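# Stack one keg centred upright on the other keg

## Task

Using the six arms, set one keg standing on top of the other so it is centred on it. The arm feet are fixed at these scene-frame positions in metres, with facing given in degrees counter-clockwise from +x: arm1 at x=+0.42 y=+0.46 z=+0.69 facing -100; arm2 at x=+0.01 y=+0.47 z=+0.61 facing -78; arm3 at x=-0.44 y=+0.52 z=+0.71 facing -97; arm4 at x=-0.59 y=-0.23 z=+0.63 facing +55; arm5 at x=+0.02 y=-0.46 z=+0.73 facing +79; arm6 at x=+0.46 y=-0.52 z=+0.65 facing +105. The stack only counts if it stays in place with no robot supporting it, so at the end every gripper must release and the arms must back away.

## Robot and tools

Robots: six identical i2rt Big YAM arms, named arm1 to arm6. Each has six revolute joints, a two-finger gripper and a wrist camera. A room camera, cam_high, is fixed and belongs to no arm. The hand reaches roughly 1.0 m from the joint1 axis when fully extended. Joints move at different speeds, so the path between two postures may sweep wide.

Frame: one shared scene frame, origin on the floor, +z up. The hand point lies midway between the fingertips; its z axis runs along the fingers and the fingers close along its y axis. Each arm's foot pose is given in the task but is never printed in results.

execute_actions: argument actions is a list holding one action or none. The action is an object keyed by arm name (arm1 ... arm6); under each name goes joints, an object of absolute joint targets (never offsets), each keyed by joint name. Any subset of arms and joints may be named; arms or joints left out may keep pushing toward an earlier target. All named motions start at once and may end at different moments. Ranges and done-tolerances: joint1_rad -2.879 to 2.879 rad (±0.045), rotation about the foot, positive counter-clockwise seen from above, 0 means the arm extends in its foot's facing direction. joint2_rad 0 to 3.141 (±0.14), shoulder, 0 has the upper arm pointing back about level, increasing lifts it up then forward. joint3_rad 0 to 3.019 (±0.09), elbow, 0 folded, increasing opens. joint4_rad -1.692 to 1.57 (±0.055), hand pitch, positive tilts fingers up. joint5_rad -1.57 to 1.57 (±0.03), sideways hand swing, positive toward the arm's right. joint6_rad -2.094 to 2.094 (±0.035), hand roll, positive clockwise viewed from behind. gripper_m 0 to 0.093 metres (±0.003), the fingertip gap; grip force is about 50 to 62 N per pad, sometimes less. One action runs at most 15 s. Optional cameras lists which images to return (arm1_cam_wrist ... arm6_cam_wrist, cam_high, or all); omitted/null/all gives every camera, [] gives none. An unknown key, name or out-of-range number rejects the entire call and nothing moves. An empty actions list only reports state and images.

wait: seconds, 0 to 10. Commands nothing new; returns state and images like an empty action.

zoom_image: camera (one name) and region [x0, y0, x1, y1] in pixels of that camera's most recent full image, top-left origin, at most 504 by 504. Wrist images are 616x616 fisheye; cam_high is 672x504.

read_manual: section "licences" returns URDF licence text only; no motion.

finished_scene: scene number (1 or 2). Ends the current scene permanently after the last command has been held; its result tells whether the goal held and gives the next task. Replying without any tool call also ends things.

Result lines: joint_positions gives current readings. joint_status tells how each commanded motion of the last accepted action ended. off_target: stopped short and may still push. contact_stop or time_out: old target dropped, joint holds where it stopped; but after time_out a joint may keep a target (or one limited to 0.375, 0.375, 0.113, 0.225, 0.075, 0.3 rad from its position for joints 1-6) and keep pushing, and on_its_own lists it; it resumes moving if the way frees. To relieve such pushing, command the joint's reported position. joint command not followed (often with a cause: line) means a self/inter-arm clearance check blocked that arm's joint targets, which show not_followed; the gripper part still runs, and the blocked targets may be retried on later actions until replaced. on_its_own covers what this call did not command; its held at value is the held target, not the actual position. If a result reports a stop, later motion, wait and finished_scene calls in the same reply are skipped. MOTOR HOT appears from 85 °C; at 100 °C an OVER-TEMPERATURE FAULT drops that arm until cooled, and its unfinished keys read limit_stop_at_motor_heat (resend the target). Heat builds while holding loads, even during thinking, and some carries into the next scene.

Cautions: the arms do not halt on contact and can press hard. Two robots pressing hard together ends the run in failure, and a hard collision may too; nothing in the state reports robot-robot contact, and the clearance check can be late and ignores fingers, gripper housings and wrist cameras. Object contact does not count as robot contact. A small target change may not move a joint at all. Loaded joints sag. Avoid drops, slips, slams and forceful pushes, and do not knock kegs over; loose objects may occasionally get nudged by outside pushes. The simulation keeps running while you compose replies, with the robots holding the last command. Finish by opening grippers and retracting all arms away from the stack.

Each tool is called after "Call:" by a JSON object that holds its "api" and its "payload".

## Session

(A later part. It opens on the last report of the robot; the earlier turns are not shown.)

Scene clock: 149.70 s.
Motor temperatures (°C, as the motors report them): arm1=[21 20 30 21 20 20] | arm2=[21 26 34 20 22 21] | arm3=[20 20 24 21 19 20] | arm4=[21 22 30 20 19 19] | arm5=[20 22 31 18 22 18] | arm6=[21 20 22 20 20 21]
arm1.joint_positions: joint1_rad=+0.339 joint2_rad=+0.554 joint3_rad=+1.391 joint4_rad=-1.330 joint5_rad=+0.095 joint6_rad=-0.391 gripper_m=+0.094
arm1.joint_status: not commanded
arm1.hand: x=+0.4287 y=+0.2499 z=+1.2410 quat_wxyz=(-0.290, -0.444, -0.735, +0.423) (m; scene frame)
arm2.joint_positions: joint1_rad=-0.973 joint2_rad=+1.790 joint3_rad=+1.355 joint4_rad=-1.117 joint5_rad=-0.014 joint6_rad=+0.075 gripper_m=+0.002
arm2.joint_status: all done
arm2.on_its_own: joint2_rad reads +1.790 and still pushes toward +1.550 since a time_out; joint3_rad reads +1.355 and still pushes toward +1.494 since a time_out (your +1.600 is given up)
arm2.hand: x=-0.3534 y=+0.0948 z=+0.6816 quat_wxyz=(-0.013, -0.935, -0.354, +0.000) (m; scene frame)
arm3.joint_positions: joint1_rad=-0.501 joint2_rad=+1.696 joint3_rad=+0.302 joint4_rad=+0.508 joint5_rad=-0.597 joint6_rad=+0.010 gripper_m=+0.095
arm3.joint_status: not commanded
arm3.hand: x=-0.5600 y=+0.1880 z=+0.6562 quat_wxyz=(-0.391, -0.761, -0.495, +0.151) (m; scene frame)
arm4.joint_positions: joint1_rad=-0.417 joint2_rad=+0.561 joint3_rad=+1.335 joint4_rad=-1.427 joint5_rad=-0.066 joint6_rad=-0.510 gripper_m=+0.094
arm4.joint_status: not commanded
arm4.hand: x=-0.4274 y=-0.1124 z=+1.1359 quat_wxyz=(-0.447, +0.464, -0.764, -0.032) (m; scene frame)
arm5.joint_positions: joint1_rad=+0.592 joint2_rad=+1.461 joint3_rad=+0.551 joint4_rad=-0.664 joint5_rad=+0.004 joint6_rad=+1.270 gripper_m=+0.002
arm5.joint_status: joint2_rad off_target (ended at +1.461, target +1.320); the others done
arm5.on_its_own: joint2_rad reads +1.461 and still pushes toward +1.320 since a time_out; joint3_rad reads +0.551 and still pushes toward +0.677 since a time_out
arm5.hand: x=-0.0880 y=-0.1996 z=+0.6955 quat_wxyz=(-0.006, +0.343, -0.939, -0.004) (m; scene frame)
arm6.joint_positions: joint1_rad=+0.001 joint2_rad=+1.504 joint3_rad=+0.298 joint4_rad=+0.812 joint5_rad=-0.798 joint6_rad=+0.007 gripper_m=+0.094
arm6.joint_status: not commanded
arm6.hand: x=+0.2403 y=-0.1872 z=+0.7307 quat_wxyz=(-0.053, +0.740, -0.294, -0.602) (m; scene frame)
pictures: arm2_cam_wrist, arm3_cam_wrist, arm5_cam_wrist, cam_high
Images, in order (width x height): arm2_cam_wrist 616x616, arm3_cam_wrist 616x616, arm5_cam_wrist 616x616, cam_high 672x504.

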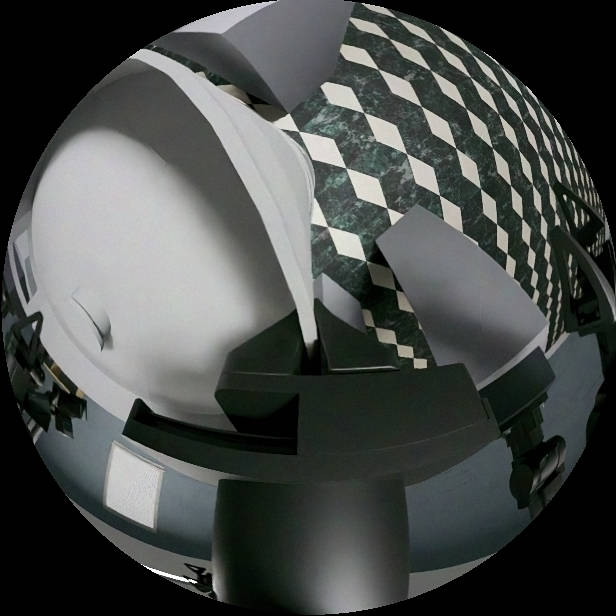

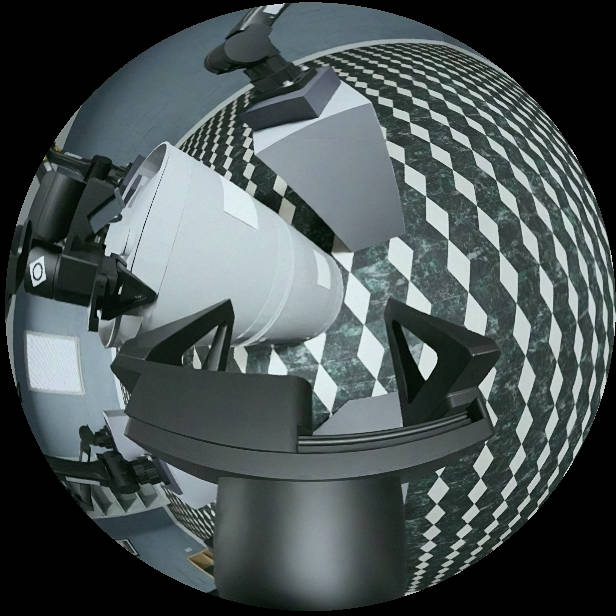

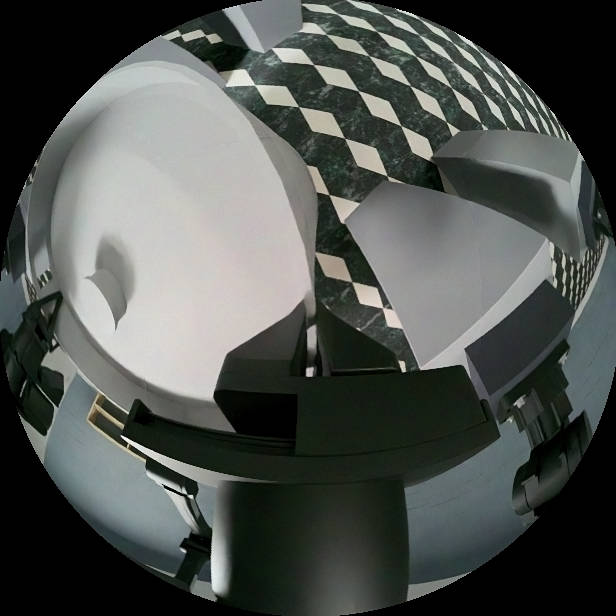

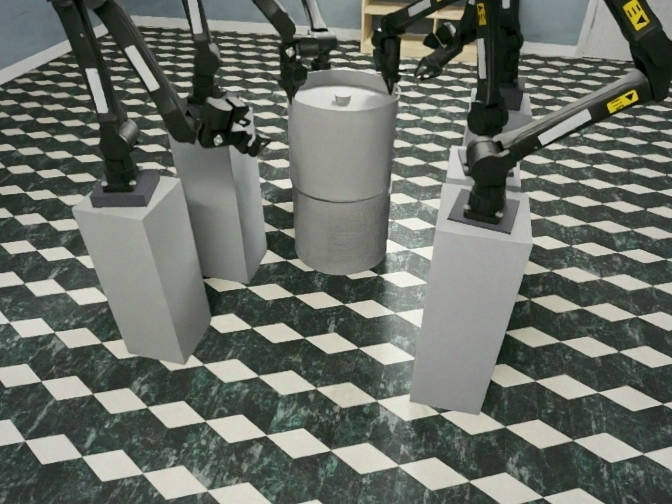

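About 4 mm more to NW, lowering arm5.

Call:
{"api": "execute_actions", "payload": {"actions": [{"arm2":{"joints":{"joint1_rad":-0.997}},"arm5":{"joints":{"joint2_rad":1.345,"joint4_rad":-0.62}}}], "cameras": []}}

Call:
{"api": "execute_actions", "payload": {"actions": [{"arm2":{"joints":{"joint1_rad":-0.98,"joint2_rad":1.79,"joint3_rad":1.36}},"arm5":{"joints":{"joint1_rad":0.595,"joint2_rad":1.485,"joint3_rad":0.56}}}], "cameras": ["cam_high","arm3_cam_wrist","arm2_cam_wrist","arm5_cam_wrist"]}}

Call:
{"api": "zoom_image", "payload": {"camera": "arm2_cam_wrist", "region": [200, 60, 380, 240]}}

Call:
{"api": "zoom_image", "payload": {"camera": "arm5_cam_wrist", "region": [200, 60, 380, 240]}}

Call:
{"api": "zoom_image", "payload": {"camera": "cam_high", "region": [270, 130, 410, 230]}}

Call:
{"api": "zoom_image", "payload": {"camera": "arm3_cam_wrist", "region": [200, 180, 380, 360]}}

Scene clock: 154.13 s.
Motor temperatures (°C, as the motors report them): arm1=[21 20 30 21 20 20] | arm2=[21 27 36 20 22 21] | arm3=[20 20 24 21 20 20] | arm4=[21 22 30 20 19 19] | arm5=[20 22 32 18 22 18] | arm6=[21 20 22 20 20 21]
arm1.joint_positions: joint1_rad=+0.339 joint2_rad=+0.554 joint3_rad=+1.391 joint4_rad=-1.330 joint5_rad=+0.095 joint6_rad=-0.391 gripper_m=+0.094
arm1.joint_status: not commanded
arm1.hand: x=+0.4287 y=+0.2499 z=+1.2410 quat_wxyz=(-0.290, -0.444, -0.735, +0.423) (m; scene frame)
arm2.joint_positions: joint1_rad=-0.973 joint2_rad=+1.790 joint3_rad=+1.355 joint4_rad=-1.117 joint5_rad=-0.014 joint6_rad=+0.075 gripper_m=+0.002
arm2.joint_status: all done
arm2.on_its_own: joint2_rad reads +1.790 and still pushes toward +1.550 since a time_out; joint3_rad reads +1.355 and still pushes toward +1.494 since a time_out (your +1.600 is given up)
arm2.hand: x=-0.3535 y=+0.0949 z=+0.6816 quat_wxyz=(-0.013, -0.935, -0.354, +0.000) (m; scene frame)
arm3.joint_positions: joint1_rad=-0.501 joint2_rad=+1.696 joint3_rad=+0.302 joint4_rad=+0.508 joint5_rad=-0.597 joint6_rad=+0.010 gripper_m=+0.095
arm3.joint_status: not commanded
arm3.hand: x=-0.5600 y=+0.1880 z=+0.6562 quat_wxyz=(-0.391, -0.761, -0.495, +0.151) (m; scene frame)
arm4.joint_positions: joint1_rad=-0.417 joint2_rad=+0.561 joint3_rad=+1.335 joint4_rad=-1.427 joint5_rad=-0.066 joint6_rad=-0.510 gripper_m=+0.094
arm4.joint_status: not commanded
arm4.hand: x=-0.4274 y=-0.1124 z=+1.1359 quat_wxyz=(-0.447, +0.464, -0.764, -0.032) (m; scene frame)
arm5.joint_positions: joint1_rad=+0.592 joint2_rad=+1.463 joint3_rad=+0.551 joint4_rad=-0.661 joint5_rad=+0.009 joint6_rad=+1.270 gripper_m=+0.002
arm5.joint_status: all done
arm5.on_its_own: joint3_rad reads +0.551 and still pushes toward +0.677 since a time_out
arm5.hand: x=-0.0875 y=-0.1989 z=+0.6950 quat_wxyz=(-0.009, +0.343, -0.939, -0.005) (m; scene frame)
arm6.joint_positions: joint1_rad=+0.001 joint2_rad=+1.504 joint3_rad=+0.298 joint4_rad=+0.812 joint5_rad=-0.798 joint6_rad=+0.007 gripper_m=+0.094
arm6.joint_status: not commanded
arm6.hand: x=+0.2403 y=-0.1872 z=+0.7307 quat_wxyz=(-0.053, +0.740, -0.294, -0.602) (m; scene frame)
pictures: none
No camera images: the call's "cameras" was empty. Leave "cameras" out to get every camera's image.

Scene clock: 154.97 s.
Motor temperatures (°C, as the motors report them): arm1=[21 20 30 21 20 20] | arm2=[21 27 36 20 22 21] | arm3=[20 20 24 21 20 20] | arm4=[21 22 30 20 19 19] | arm5=[20 22 32 18 22 18] | arm6=[21 20 22 20 20 21]
arm1.joint_positions: joint1_rad=+0.339 joint2_rad=+0.554 joint3_rad=+1.391 joint4_rad=-1.330 joint5_rad=+0.095 joint6_rad=-0.391 gripper_m=+0.094
arm1.joint_status: not commanded
arm1.hand: x=+0.4287 y=+0.2499 z=+1.2410 quat_wxyz=(-0.290, -0.444, -0.735, +0.423) (m; scene frame)
arm2.joint_positions: joint1_rad=-0.950 joint2_rad=+1.793 joint3_rad=+1.341 joint4_rad=-1.103 joint5_rad=+0.000 joint6_rad=+0.102 gripper_m=+0.002
arm2.joint_status: all done
arm2.hand: x=-0.3444 y=+0.0904 z=+0.6751 quat_wxyz=(-0.006, -0.936, -0.352, +0.001) (m; scene frame)
arm3.joint_positions: joint1_rad=-0.501 joint2_rad=+1.696 joint3_rad=+0.302 joint4_rad=+0.508 joint5_rad=-0.597 joint6_rad=+0.010 gripper_m=+0.095
arm3.joint_status: not commanded
arm3.hand: x=-0.5600 y=+0.1880 z=+0.6562 quat_wxyz=(-0.391, -0.761, -0.495, +0.151) (m; scene frame)
arm4.joint_positions: joint1_rad=-0.417 joint2_rad=+0.561 joint3_rad=+1.335 joint4_rad=-1.427 joint5_rad=-0.066 joint6_rad=-0.510 gripper_m=+0.094
arm4.joint_status: not commanded
arm4.hand: x=-0.4274 y=-0.1124 z=+1.1359 quat_wxyz=(-0.447, +0.464, -0.764, -0.032) (m; scene frame)
arm5.joint_positions: joint1_rad=+0.585 joint2_rad=+1.491 joint3_rad=+0.524 joint4_rad=-0.639 joint5_rad=+0.008 joint6_rad=+1.264 gripper_m=+0.002
arm5.joint_status: all done
arm5.hand: x=-0.0800 y=-0.2114 z=+0.6816 quat_wxyz=(-0.009, +0.342, -0.940, +0.012) (m; scene frame)
arm6.joint_positions: joint1_rad=+0.001 joint2_rad=+1.504 joint3_rad=+0.298 joint4_rad=+0.812 joint5_rad=-0.798 joint6_rad=+0.007 gripper_m=+0.094
arm6.joint_status: not commanded
arm6.hand: x=+0.2403 y=-0.1872 z=+0.7307 quat_wxyz=(-0.053, +0.740, -0.294, -0.602) (m; scene frame)
pictures: arm2_cam_wrist, arm3_cam_wrist, arm5_cam_wrist, cam_high
Images, in order (width x height): arm2_cam_wrist 616x616, arm3_cam_wrist 616x616, arm5_cam_wrist 616x616, cam_high 672x504.

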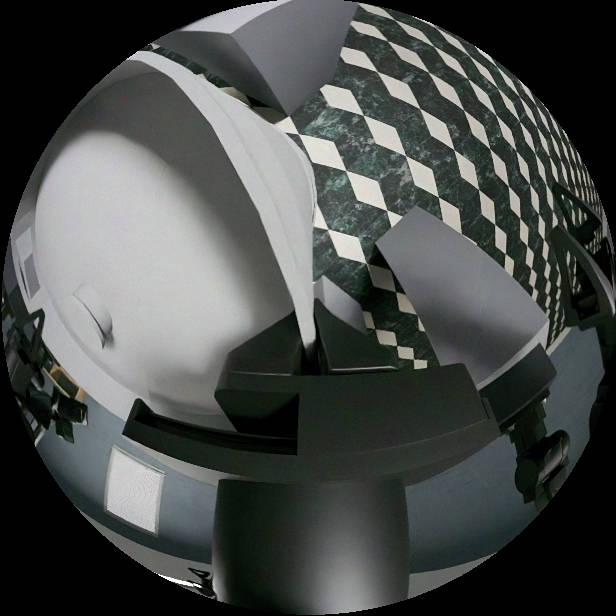

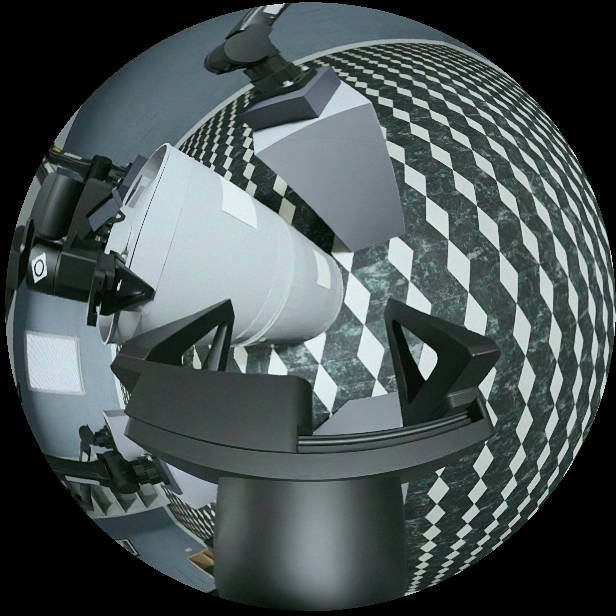

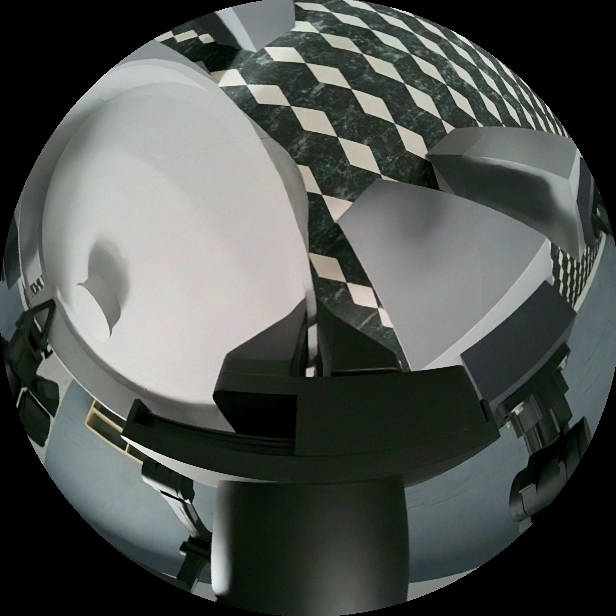

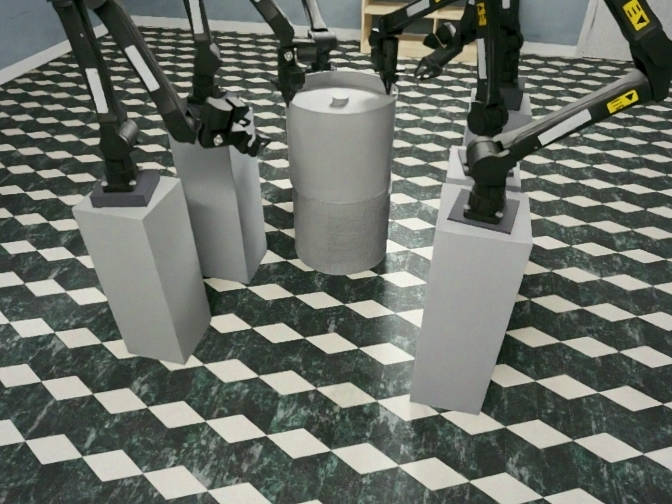

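Region (200, 60, 380, 240) of arm2_cam_wrist's 616x616 image, scaled by 2.800, with more detail than that image has.

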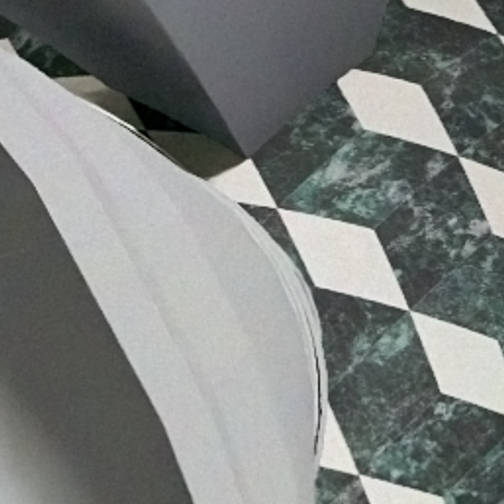

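Region (200, 60, 380, 240) of arm5_cam_wrist's 616x616 image, scaled by 2.800, with more detail than that image has.

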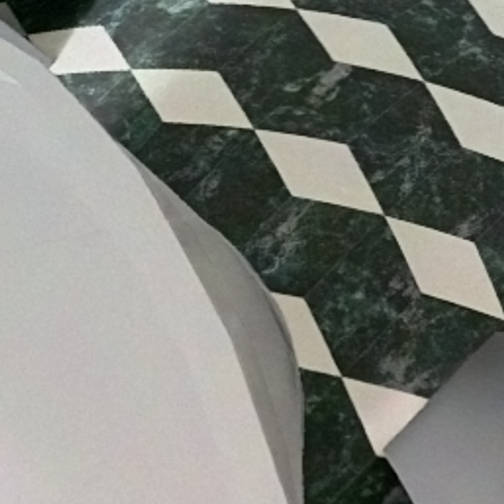

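Region (270, 130, 410, 230) of cam_high's 672x504 image, scaled by 3.600, with more detail than that image has; it fills the top 360 rows of this view, and the rest is white.

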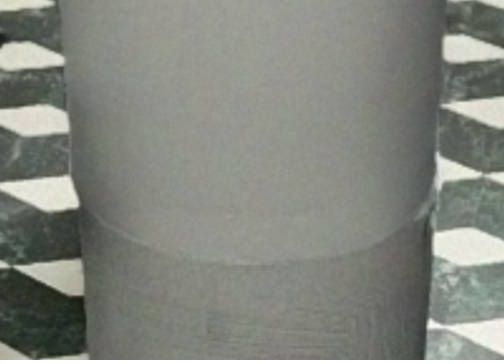

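Region (200, 180, 380, 360) of arm3_cam_wrist's 616x616 image, scaled by 2.800, with more detail than that image has.

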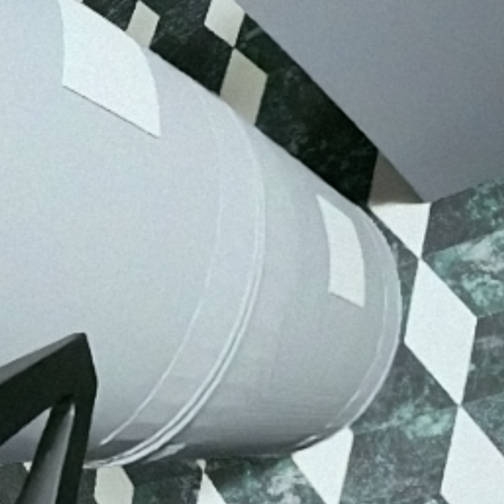

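Call:
{"api": "execute_actions", "payload": {"actions": [{"arm2":{"joints":{"gripper_m":0.03,"joint1_rad":-0.95,"joint3_rad":1.345,"joint6_rad":0.1}},"arm5":{"joints":{"gripper_m":0.03,"joint3_rad":0.535,"joint4_rad":-0.64,"joint1_rad":0.585}}}], "cameras": []}}

Call:
{"api": "wait", "payload": {"seconds": 1}}

Scene clock: 157.63 s.
Motor temperatures (°C, as the motors report them): arm1=[21 20 30 21 20 20] | arm2=[21 26 34 20 22 21] | arm3=[20 20 24 21 20 20] | arm4=[21 22 30 20 19 19] | arm5=[20 22 31 18 22 18] | arm6=[21 20 22 20 20 21]
arm1.joint_positions: joint1_rad=+0.339 joint2_rad=+0.554 joint3_rad=+1.391 joint4_rad=-1.330 joint5_rad=+0.095 joint6_rad=-0.391 gripper_m=+0.094
arm1.joint_status: not commanded
arm1.hand: x=+0.4287 y=+0.2499 z=+1.2410 quat_wxyz=(-0.290, -0.444, -0.735, +0.423) (m; scene frame)
arm2.joint_positions: joint1_rad=-0.952 joint2_rad=+1.792 joint3_rad=+1.341 joint4_rad=-1.103 joint5_rad=-0.002 joint6_rad=+0.096 gripper_m=+0.030
arm2.joint_status: all done
arm2.hand: x=-0.3449 y=+0.0907 z=+0.6756 quat_wxyz=(-0.007, -0.935, -0.354, +0.001) (m; scene frame)
arm3.joint_positions: joint1_rad=-0.501 joint2_rad=+1.696 joint3_rad=+0.302 joint4_rad=+0.508 joint5_rad=-0.597 joint6_rad=+0.010 gripper_m=+0.095
arm3.joint_status: not commanded
arm3.hand: x=-0.5600 y=+0.1880 z=+0.6562 quat_wxyz=(-0.391, -0.761, -0.495, +0.151) (m; scene frame)
arm4.joint_positions: joint1_rad=-0.417 joint2_rad=+0.561 joint3_rad=+1.335 joint4_rad=-1.427 joint5_rad=-0.066 joint6_rad=-0.510 gripper_m=+0.094
arm4.joint_status: not commanded
arm4.hand: x=-0.4274 y=-0.1124 z=+1.1359 quat_wxyz=(-0.447, +0.464, -0.764, -0.032) (m; scene frame)
arm5.joint_positions: joint1_rad=+0.585 joint2_rad=+1.490 joint3_rad=+0.524 joint4_rad=-0.639 joint5_rad=+0.003 joint6_rad=+1.264 gripper_m=+0.030
arm5.joint_status: all done
arm5.hand: x=-0.0808 y=-0.2117 z=+0.6818 quat_wxyz=(-0.006, +0.342, -0.940, +0.012) (m; scene frame)
arm6.joint_positions: joint1_rad=+0.001 joint2_rad=+1.504 joint3_rad=+0.298 joint4_rad=+0.812 joint5_rad=-0.798 joint6_rad=+0.007 gripper_m=+0.094
arm6.joint_status: not commanded
arm6.hand: x=+0.2403 y=-0.1872 z=+0.7307 quat_wxyz=(-0.053, +0.740, -0.294, -0.602) (m; scene frame)
pictures: none
No camera images: the call's "cameras" was empty. Leave "cameras" out to get every camera's image.

Scene clock: 158.63 s.
Motor temperatures (°C, as the motors report them): arm1=[21 20 30 21 20 20] | arm2=[21 26 34 20 22 21] | arm3=[20 20 24 21 20 20] | arm4=[21 22 30 20 19 19] | arm5=[20 22 31 18 22 18] | arm6=[21 20 22 20 20 21]
arm1.joint_positions: joint1_rad=+0.339 joint2_rad=+0.554 joint3_rad=+1.391 joint4_rad=-1.330 joint5_rad=+0.095 joint6_rad=-0.391 gripper_m=+0.094
arm1.joint_status: not commanded
arm1.hand: x=+0.4287 y=+0.2499 z=+1.2410 quat_wxyz=(-0.290, -0.444, -0.735, +0.423) (m; scene frame)
arm2.joint_positions: joint1_rad=-0.952 joint2_rad=+1.792 joint3_rad=+1.341 joint4_rad=-1.103 joint5_rad=-0.002 joint6_rad=+0.096 gripper_m=+0.030
arm2.joint_status: all done
arm2.hand: x=-0.3449 y=+0.0907 z=+0.6756 quat_wxyz=(-0.007, -0.935, -0.354, +0.001) (m; scene frame)
arm3.joint_positions: joint1_rad=-0.501 joint2_rad=+1.696 joint3_rad=+0.302 joint4_rad=+0.508 joint5_rad=-0.597 joint6_rad=+0.010 gripper_m=+0.095
arm3.joint_status: not commanded
arm3.hand: x=-0.5600 y=+0.1880 z=+0.6562 quat_wxyz=(-0.391, -0.761, -0.495, +0.151) (m; scene frame)
arm4.joint_positions: joint1_rad=-0.417 joint2_rad=+0.561 joint3_rad=+1.335 joint4_rad=-1.427 joint5_rad=-0.066 joint6_rad=-0.510 gripper_m=+0.094
arm4.joint_status: not commanded
arm4.hand: x=-0.4274 y=-0.1124 z=+1.1359 quat_wxyz=(-0.447, +0.464, -0.764, -0.032) (m; scene frame)
arm5.joint_positions: joint1_rad=+0.585 joint2_rad=+1.490 joint3_rad=+0.524 joint4_rad=-0.639 joint5_rad=+0.003 joint6_rad=+1.264 gripper_m=+0.030
arm5.joint_status: all done
arm5.hand: x=-0.0808 y=-0.2117 z=+0.6818 quat_wxyz=(-0.006, +0.342, -0.940, +0.012) (m; scene frame)
arm6.joint_positions: joint1_rad=+0.001 joint2_rad=+1.504 joint3_rad=+0.298 joint4_rad=+0.812 joint5_rad=-0.798 joint6_rad=+0.007 gripper_m=+0.094
arm6.joint_status: not commanded
arm6.hand: x=+0.2403 y=-0.1872 z=+0.7307 quat_wxyz=(-0.053, +0.740, -0.294, -0.602) (m; scene frame)
wait: 1.00 s; at rest by 0.27 s
pictures: arm1_cam_wrist, arm2_cam_wrist, arm3_cam_wrist, arm4_cam_wrist, arm5_cam_wrist, arm6_cam_wrist, cam_high
Images, in order (width x height): arm1_cam_wrist 616x616, arm2_cam_wrist 616x616, arm3_cam_wrist 616x616, arm4_cam_wrist 616x616, arm5_cam_wrist 616x616, arm6_cam_wrist 616x616, cam_high 672x504.

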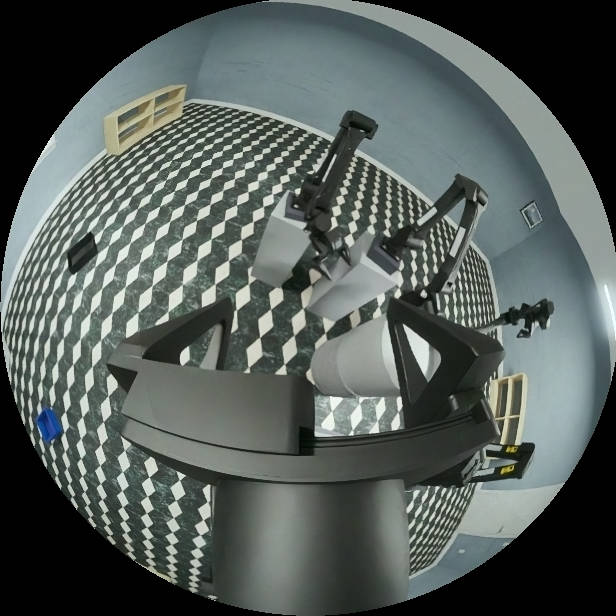

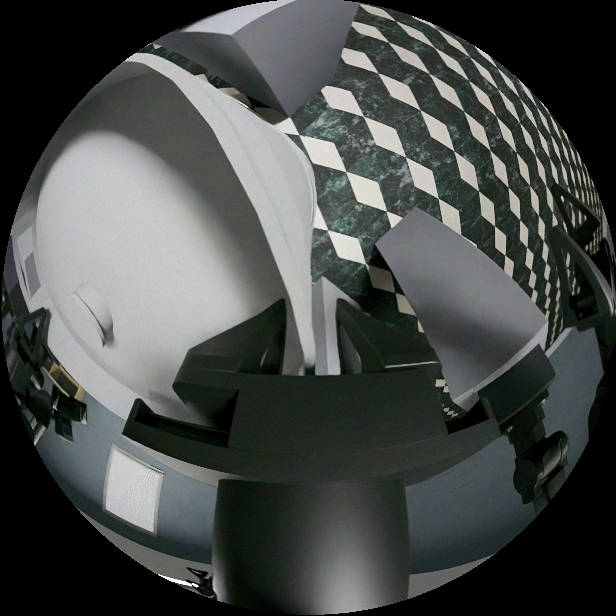

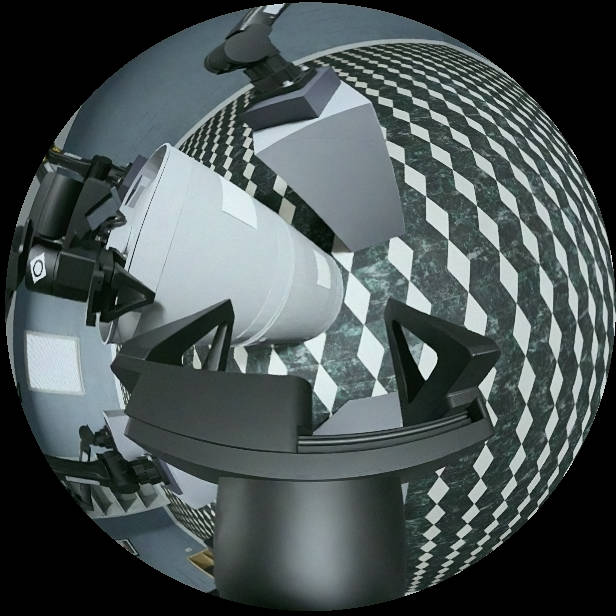

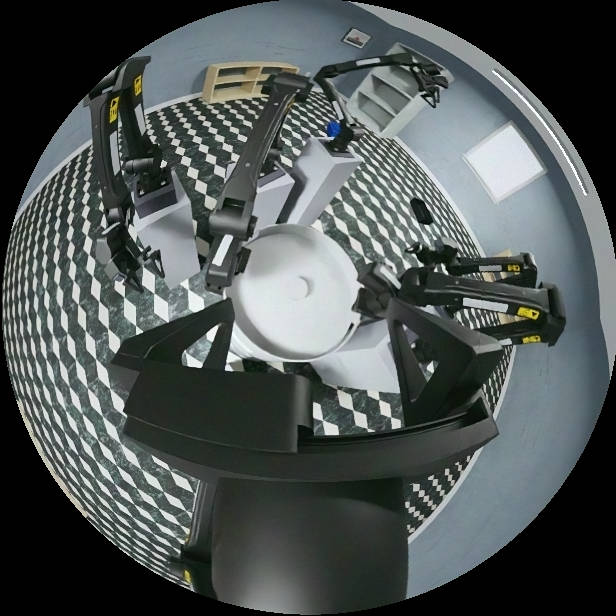

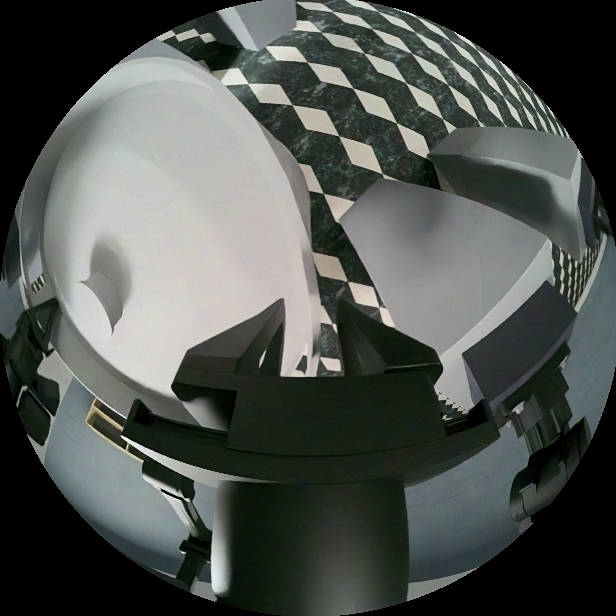

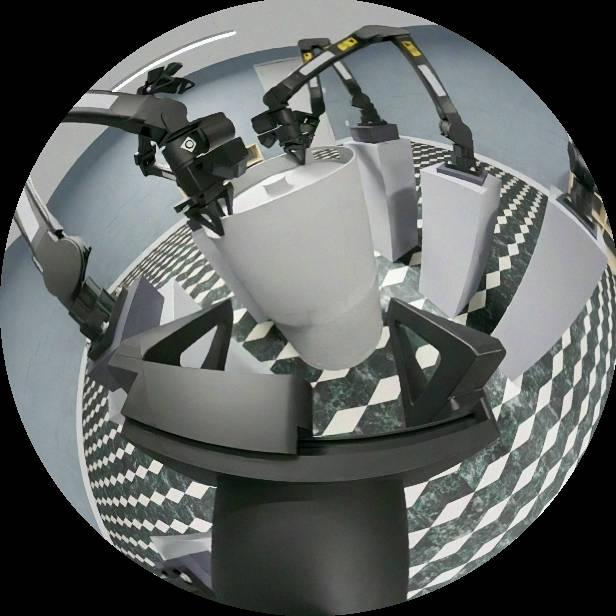

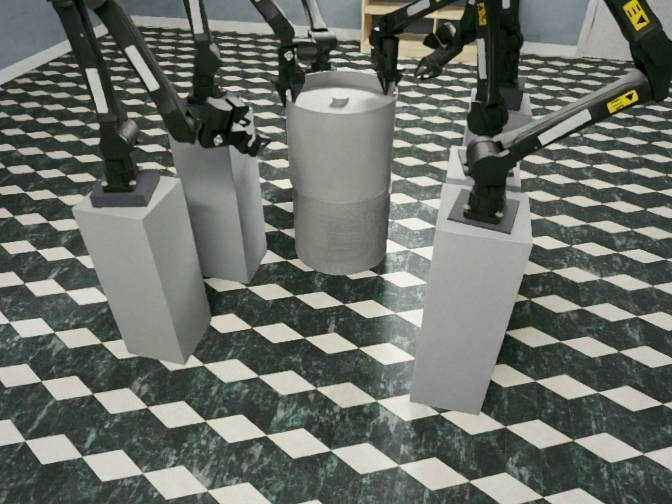

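Stable. Retreat.

Call:
{"api": "execute_actions", "payload": {"actions": [{"arm2":{"joints":{"gripper_m":0.093}},"arm5":{"joints":{"gripper_m":0.093}},"arm3":{"joints":{"joint1_rad":-1.0}}}], "cameras": []}}

Call:
{"api": "execute_actions", "payload": {"actions": [{"arm2":{"joints":{"joint2_rad":1.55}},"arm5":{"joints":{"joint2_rad":1.25,"joint3_rad":0.6,"joint4_rad":-0.92}}}], "cameras": []}}

Call:
{"api": "execute_actions", "payload": {"actions": [{"arm2":{"joints":{"joint2_rad":0.9,"joint1_rad":-0.3,"joint4_rad":-1.4}},"arm5":{"joints":{"joint2_rad":0.6,"joint3_rad":0.7,"joint4_rad":-1.2}}}], "cameras": ["cam_high"]}}

Call:
{"api": "finished_scene", "payload": {"scene": 1}}

Scene clock: 162.90 s.
Motor temperatures (°C, as the motors report them): arm1=[21 20 30 21 20 20] | arm2=[21 26 32 20 22 21] | arm3=[20 20 24 21 20 20] | arm4=[21 22 31 20 19 19] | arm5=[20 22 30 18 22 18] | arm6=[21 20 22 20 20 21]
arm1.joint_positions: joint1_rad=+0.339 joint2_rad=+0.554 joint3_rad=+1.391 joint4_rad=-1.330 joint5_rad=+0.095 joint6_rad=-0.391 gripper_m=+0.094
arm1.joint_status: not commanded
arm1.hand: x=+0.4287 y=+0.2499 z=+1.2410 quat_wxyz=(-0.290, -0.444, -0.735, +0.423) (m; scene frame)
arm2.joint_positions: joint1_rad=-0.952 joint2_rad=+1.792 joint3_rad=+1.341 joint4_rad=-1.103 joint5_rad=-0.002 joint6_rad=+0.096 gripper_m=+0.093
arm2.joint_status: all done
arm2.hand: x=-0.3449 y=+0.0907 z=+0.6756 quat_wxyz=(-0.007, -0.935, -0.354, +0.001) (m; scene frame)
arm3.joint_positions: joint1_rad=-0.998 joint2_rad=+1.696 joint3_rad=+0.302 joint4_rad=+0.508 joint5_rad=-0.599 joint6_rad=+0.010 gripper_m=+0.095
arm3.joint_status: all done
arm3.hand: x=-0.7039 y=+0.2855 z=+0.6564 quat_wxyz=(-0.340, -0.860, -0.294, +0.244) (m; scene frame)
arm4.joint_positions: joint1_rad=-0.417 joint2_rad=+0.561 joint3_rad=+1.335 joint4_rad=-1.427 joint5_rad=-0.066 joint6_rad=-0.510 gripper_m=+0.094
arm4.joint_status: not commanded
arm4.hand: x=-0.4274 y=-0.1124 z=+1.1359 quat_wxyz=(-0.447, +0.464, -0.764, -0.032) (m; scene frame)
arm5.joint_positions: joint1_rad=+0.585 joint2_rad=+1.490 joint3_rad=+0.524 joint4_rad=-0.639 joint5_rad=+0.003 joint6_rad=+1.264 gripper_m=+0.093
arm5.joint_status: all done
arm5.hand: x=-0.0808 y=-0.2117 z=+0.6818 quat_wxyz=(-0.006, +0.342, -0.940, +0.012) (m; scene frame)
arm6.joint_positions: joint1_rad=+0.001 joint2_rad=+1.504 joint3_rad=+0.298 joint4_rad=+0.812 joint5_rad=-0.798 joint6_rad=+0.007 gripper_m=+0.094
arm6.joint_status: not commanded
arm6.hand: x=+0.2403 y=-0.1872 z=+0.7307 quat_wxyz=(-0.053, +0.740, -0.294, -0.602) (m; scene frame)
pictures: none
No camera images: the call's "cameras" was empty. Leave "cameras" out to get every camera's image.

Scene clock: 164.13 s.
Motor temperatures (°C, as the motors report them): arm1=[21 20 30 21 20 20] | arm2=[21 26 31 20 22 21] | arm3=[20 20 24 21 20 20] | arm4=[21 22 31 20 19 19] | arm5=[20 22 30 18 22 18] | arm6=[21 20 22 20 20 21]
arm1.joint_positions: joint1_rad=+0.339 joint2_rad=+0.554 joint3_rad=+1.391 joint4_rad=-1.330 joint5_rad=+0.095 joint6_rad=-0.391 gripper_m=+0.094
arm1.joint_status: not commanded
arm1.hand: x=+0.4287 y=+0.2499 z=+1.2410 quat_wxyz=(-0.290, -0.444, -0.735, +0.423) (m; scene frame)
arm2.joint_positions: joint1_rad=-0.952 joint2_rad=+1.531 joint3_rad=+1.338 joint4_rad=-1.103 joint5_rad=-0.002 joint6_rad=+0.096 gripper_m=+0.093
arm2.joint_status: all done
arm2.hand: x=-0.3446 y=+0.0929 z=+0.8044 quat_wxyz=(-0.064, -0.927, -0.351, +0.117) (m; scene frame)
arm3.joint_positions: joint1_rad=-0.998 joint2_rad=+1.696 joint3_rad=+0.302 joint4_rad=+0.508 joint5_rad=-0.599 joint6_rad=+0.010 gripper_m=+0.095
arm3.joint_status: not commanded
arm3.hand: x=-0.7039 y=+0.2855 z=+0.6564 quat_wxyz=(-0.340, -0.860, -0.294, +0.244) (m; scene frame)
arm4.joint_positions: joint1_rad=-0.417 joint2_rad=+0.561 joint3_rad=+1.335 joint4_rad=-1.427 joint5_rad=-0.066 joint6_rad=-0.510 gripper_m=+0.094
arm4.joint_status: not commanded
arm4.hand: x=-0.4274 y=-0.1124 z=+1.1359 quat_wxyz=(-0.447, +0.464, -0.764, -0.032) (m; scene frame)
arm5.joint_positions: joint1_rad=+0.585 joint2_rad=+1.238 joint3_rad=+0.575 joint4_rad=-0.909 joint5_rad=+0.003 joint6_rad=+1.263 gripper_m=+0.093
arm5.joint_status: all done
arm5.hand: x=-0.0795 y=-0.2167 z=+0.7582 quat_wxyz=(-0.005, +0.342, -0.940, -0.005) (m; scene frame)
arm6.joint_positions: joint1_rad=+0.001 joint2_rad=+1.504 joint3_rad=+0.298 joint4_rad=+0.812 joint5_rad=-0.798 joint6_rad=+0.007 gripper_m=+0.094
arm6.joint_status: not commanded
arm6.hand: x=+0.2403 y=-0.1872 z=+0.7307 quat_wxyz=(-0.053, +0.740, -0.294, -0.602) (m; scene frame)
pictures: none
No camera images: the call's "cameras" was empty. Leave "cameras" out to get every camera's image.

Scene clock: 165.63 s.
Motor temperatures (°C, as the motors report them): arm1=[21 20 31 21 20 20] | arm2=[21 25 31 20 22 21] | arm3=[20 20 24 21 20 20] | arm4=[21 22 31 20 19 19] | arm5=[20 21 30 18 22 18] | arm6=[21 20 22 20 20 21]
arm1.joint_positions: joint1_rad=+0.339 joint2_rad=+0.554 joint3_rad=+1.391 joint4_rad=-1.330 joint5_rad=+0.095 joint6_rad=-0.391 gripper_m=+0.094
arm1.joint_status: not commanded
arm1.hand: x=+0.4287 y=+0.2499 z=+1.2410 quat_wxyz=(-0.290, -0.444, -0.735, +0.423) (m; scene frame)
arm2.joint_positions: joint1_rad=-0.305 joint2_rad=+0.896 joint3_rad=+1.338 joint4_rad=-1.382 joint5_rad=-0.001 joint6_rad=+0.096 gripper_m=+0.093
arm2.joint_status: all done
arm2.hand: x=-0.0299 y=+0.1439 z=+1.0400 quat_wxyz=(-0.223, -0.737, -0.600, +0.215) (m; scene frame)
arm3.joint_positions: joint1_rad=-0.998 joint2_rad=+1.696 joint3_rad=+0.302 joint4_rad=+0.508 joint5_rad=-0.599 joint6_rad=+0.010 gripper_m=+0.095
arm3.joint_status: not commanded
arm3.hand: x=-0.7039 y=+0.2855 z=+0.6564 quat_wxyz=(-0.340, -0.860, -0.294, +0.244) (m; scene frame)
arm4.joint_positions: joint1_rad=-0.417 joint2_rad=+0.561 joint3_rad=+1.335 joint4_rad=-1.427 joint5_rad=-0.066 joint6_rad=-0.510 gripper_m=+0.094
arm4.joint_status: not commanded
arm4.hand: x=-0.4274 y=-0.1124 z=+1.1359 quat_wxyz=(-0.447, +0.464, -0.764, -0.032) (m; scene frame)
arm5.joint_positions: joint1_rad=+0.585 joint2_rad=+0.597 joint3_rad=+0.668 joint4_rad=-1.189 joint5_rad=+0.003 joint6_rad=+1.263 gripper_m=+0.093
arm5.joint_status: all done
arm5.hand: x=-0.0696 y=-0.2448 z=+0.9334 quat_wxyz=(+0.004, +0.334, -0.914, -0.229) (m; scene frame)
arm6.joint_positions: joint1_rad=+0.001 joint2_rad=+1.504 joint3_rad=+0.298 joint4_rad=+0.812 joint5_rad=-0.798 joint6_rad=+0.007 gripper_m=+0.094
arm6.joint_status: not commanded
arm6.hand: x=+0.2403 y=-0.1872 z=+0.7307 quat_wxyz=(-0.053, +0.740, -0.294, -0.602) (m; scene frame)
pictures: cam_high
Images, in order (width x height): cam_high 672x504.

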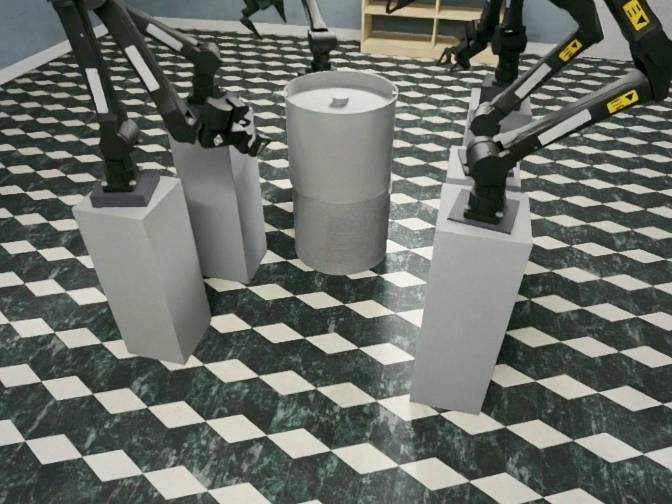

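The scene is finished: the task was done.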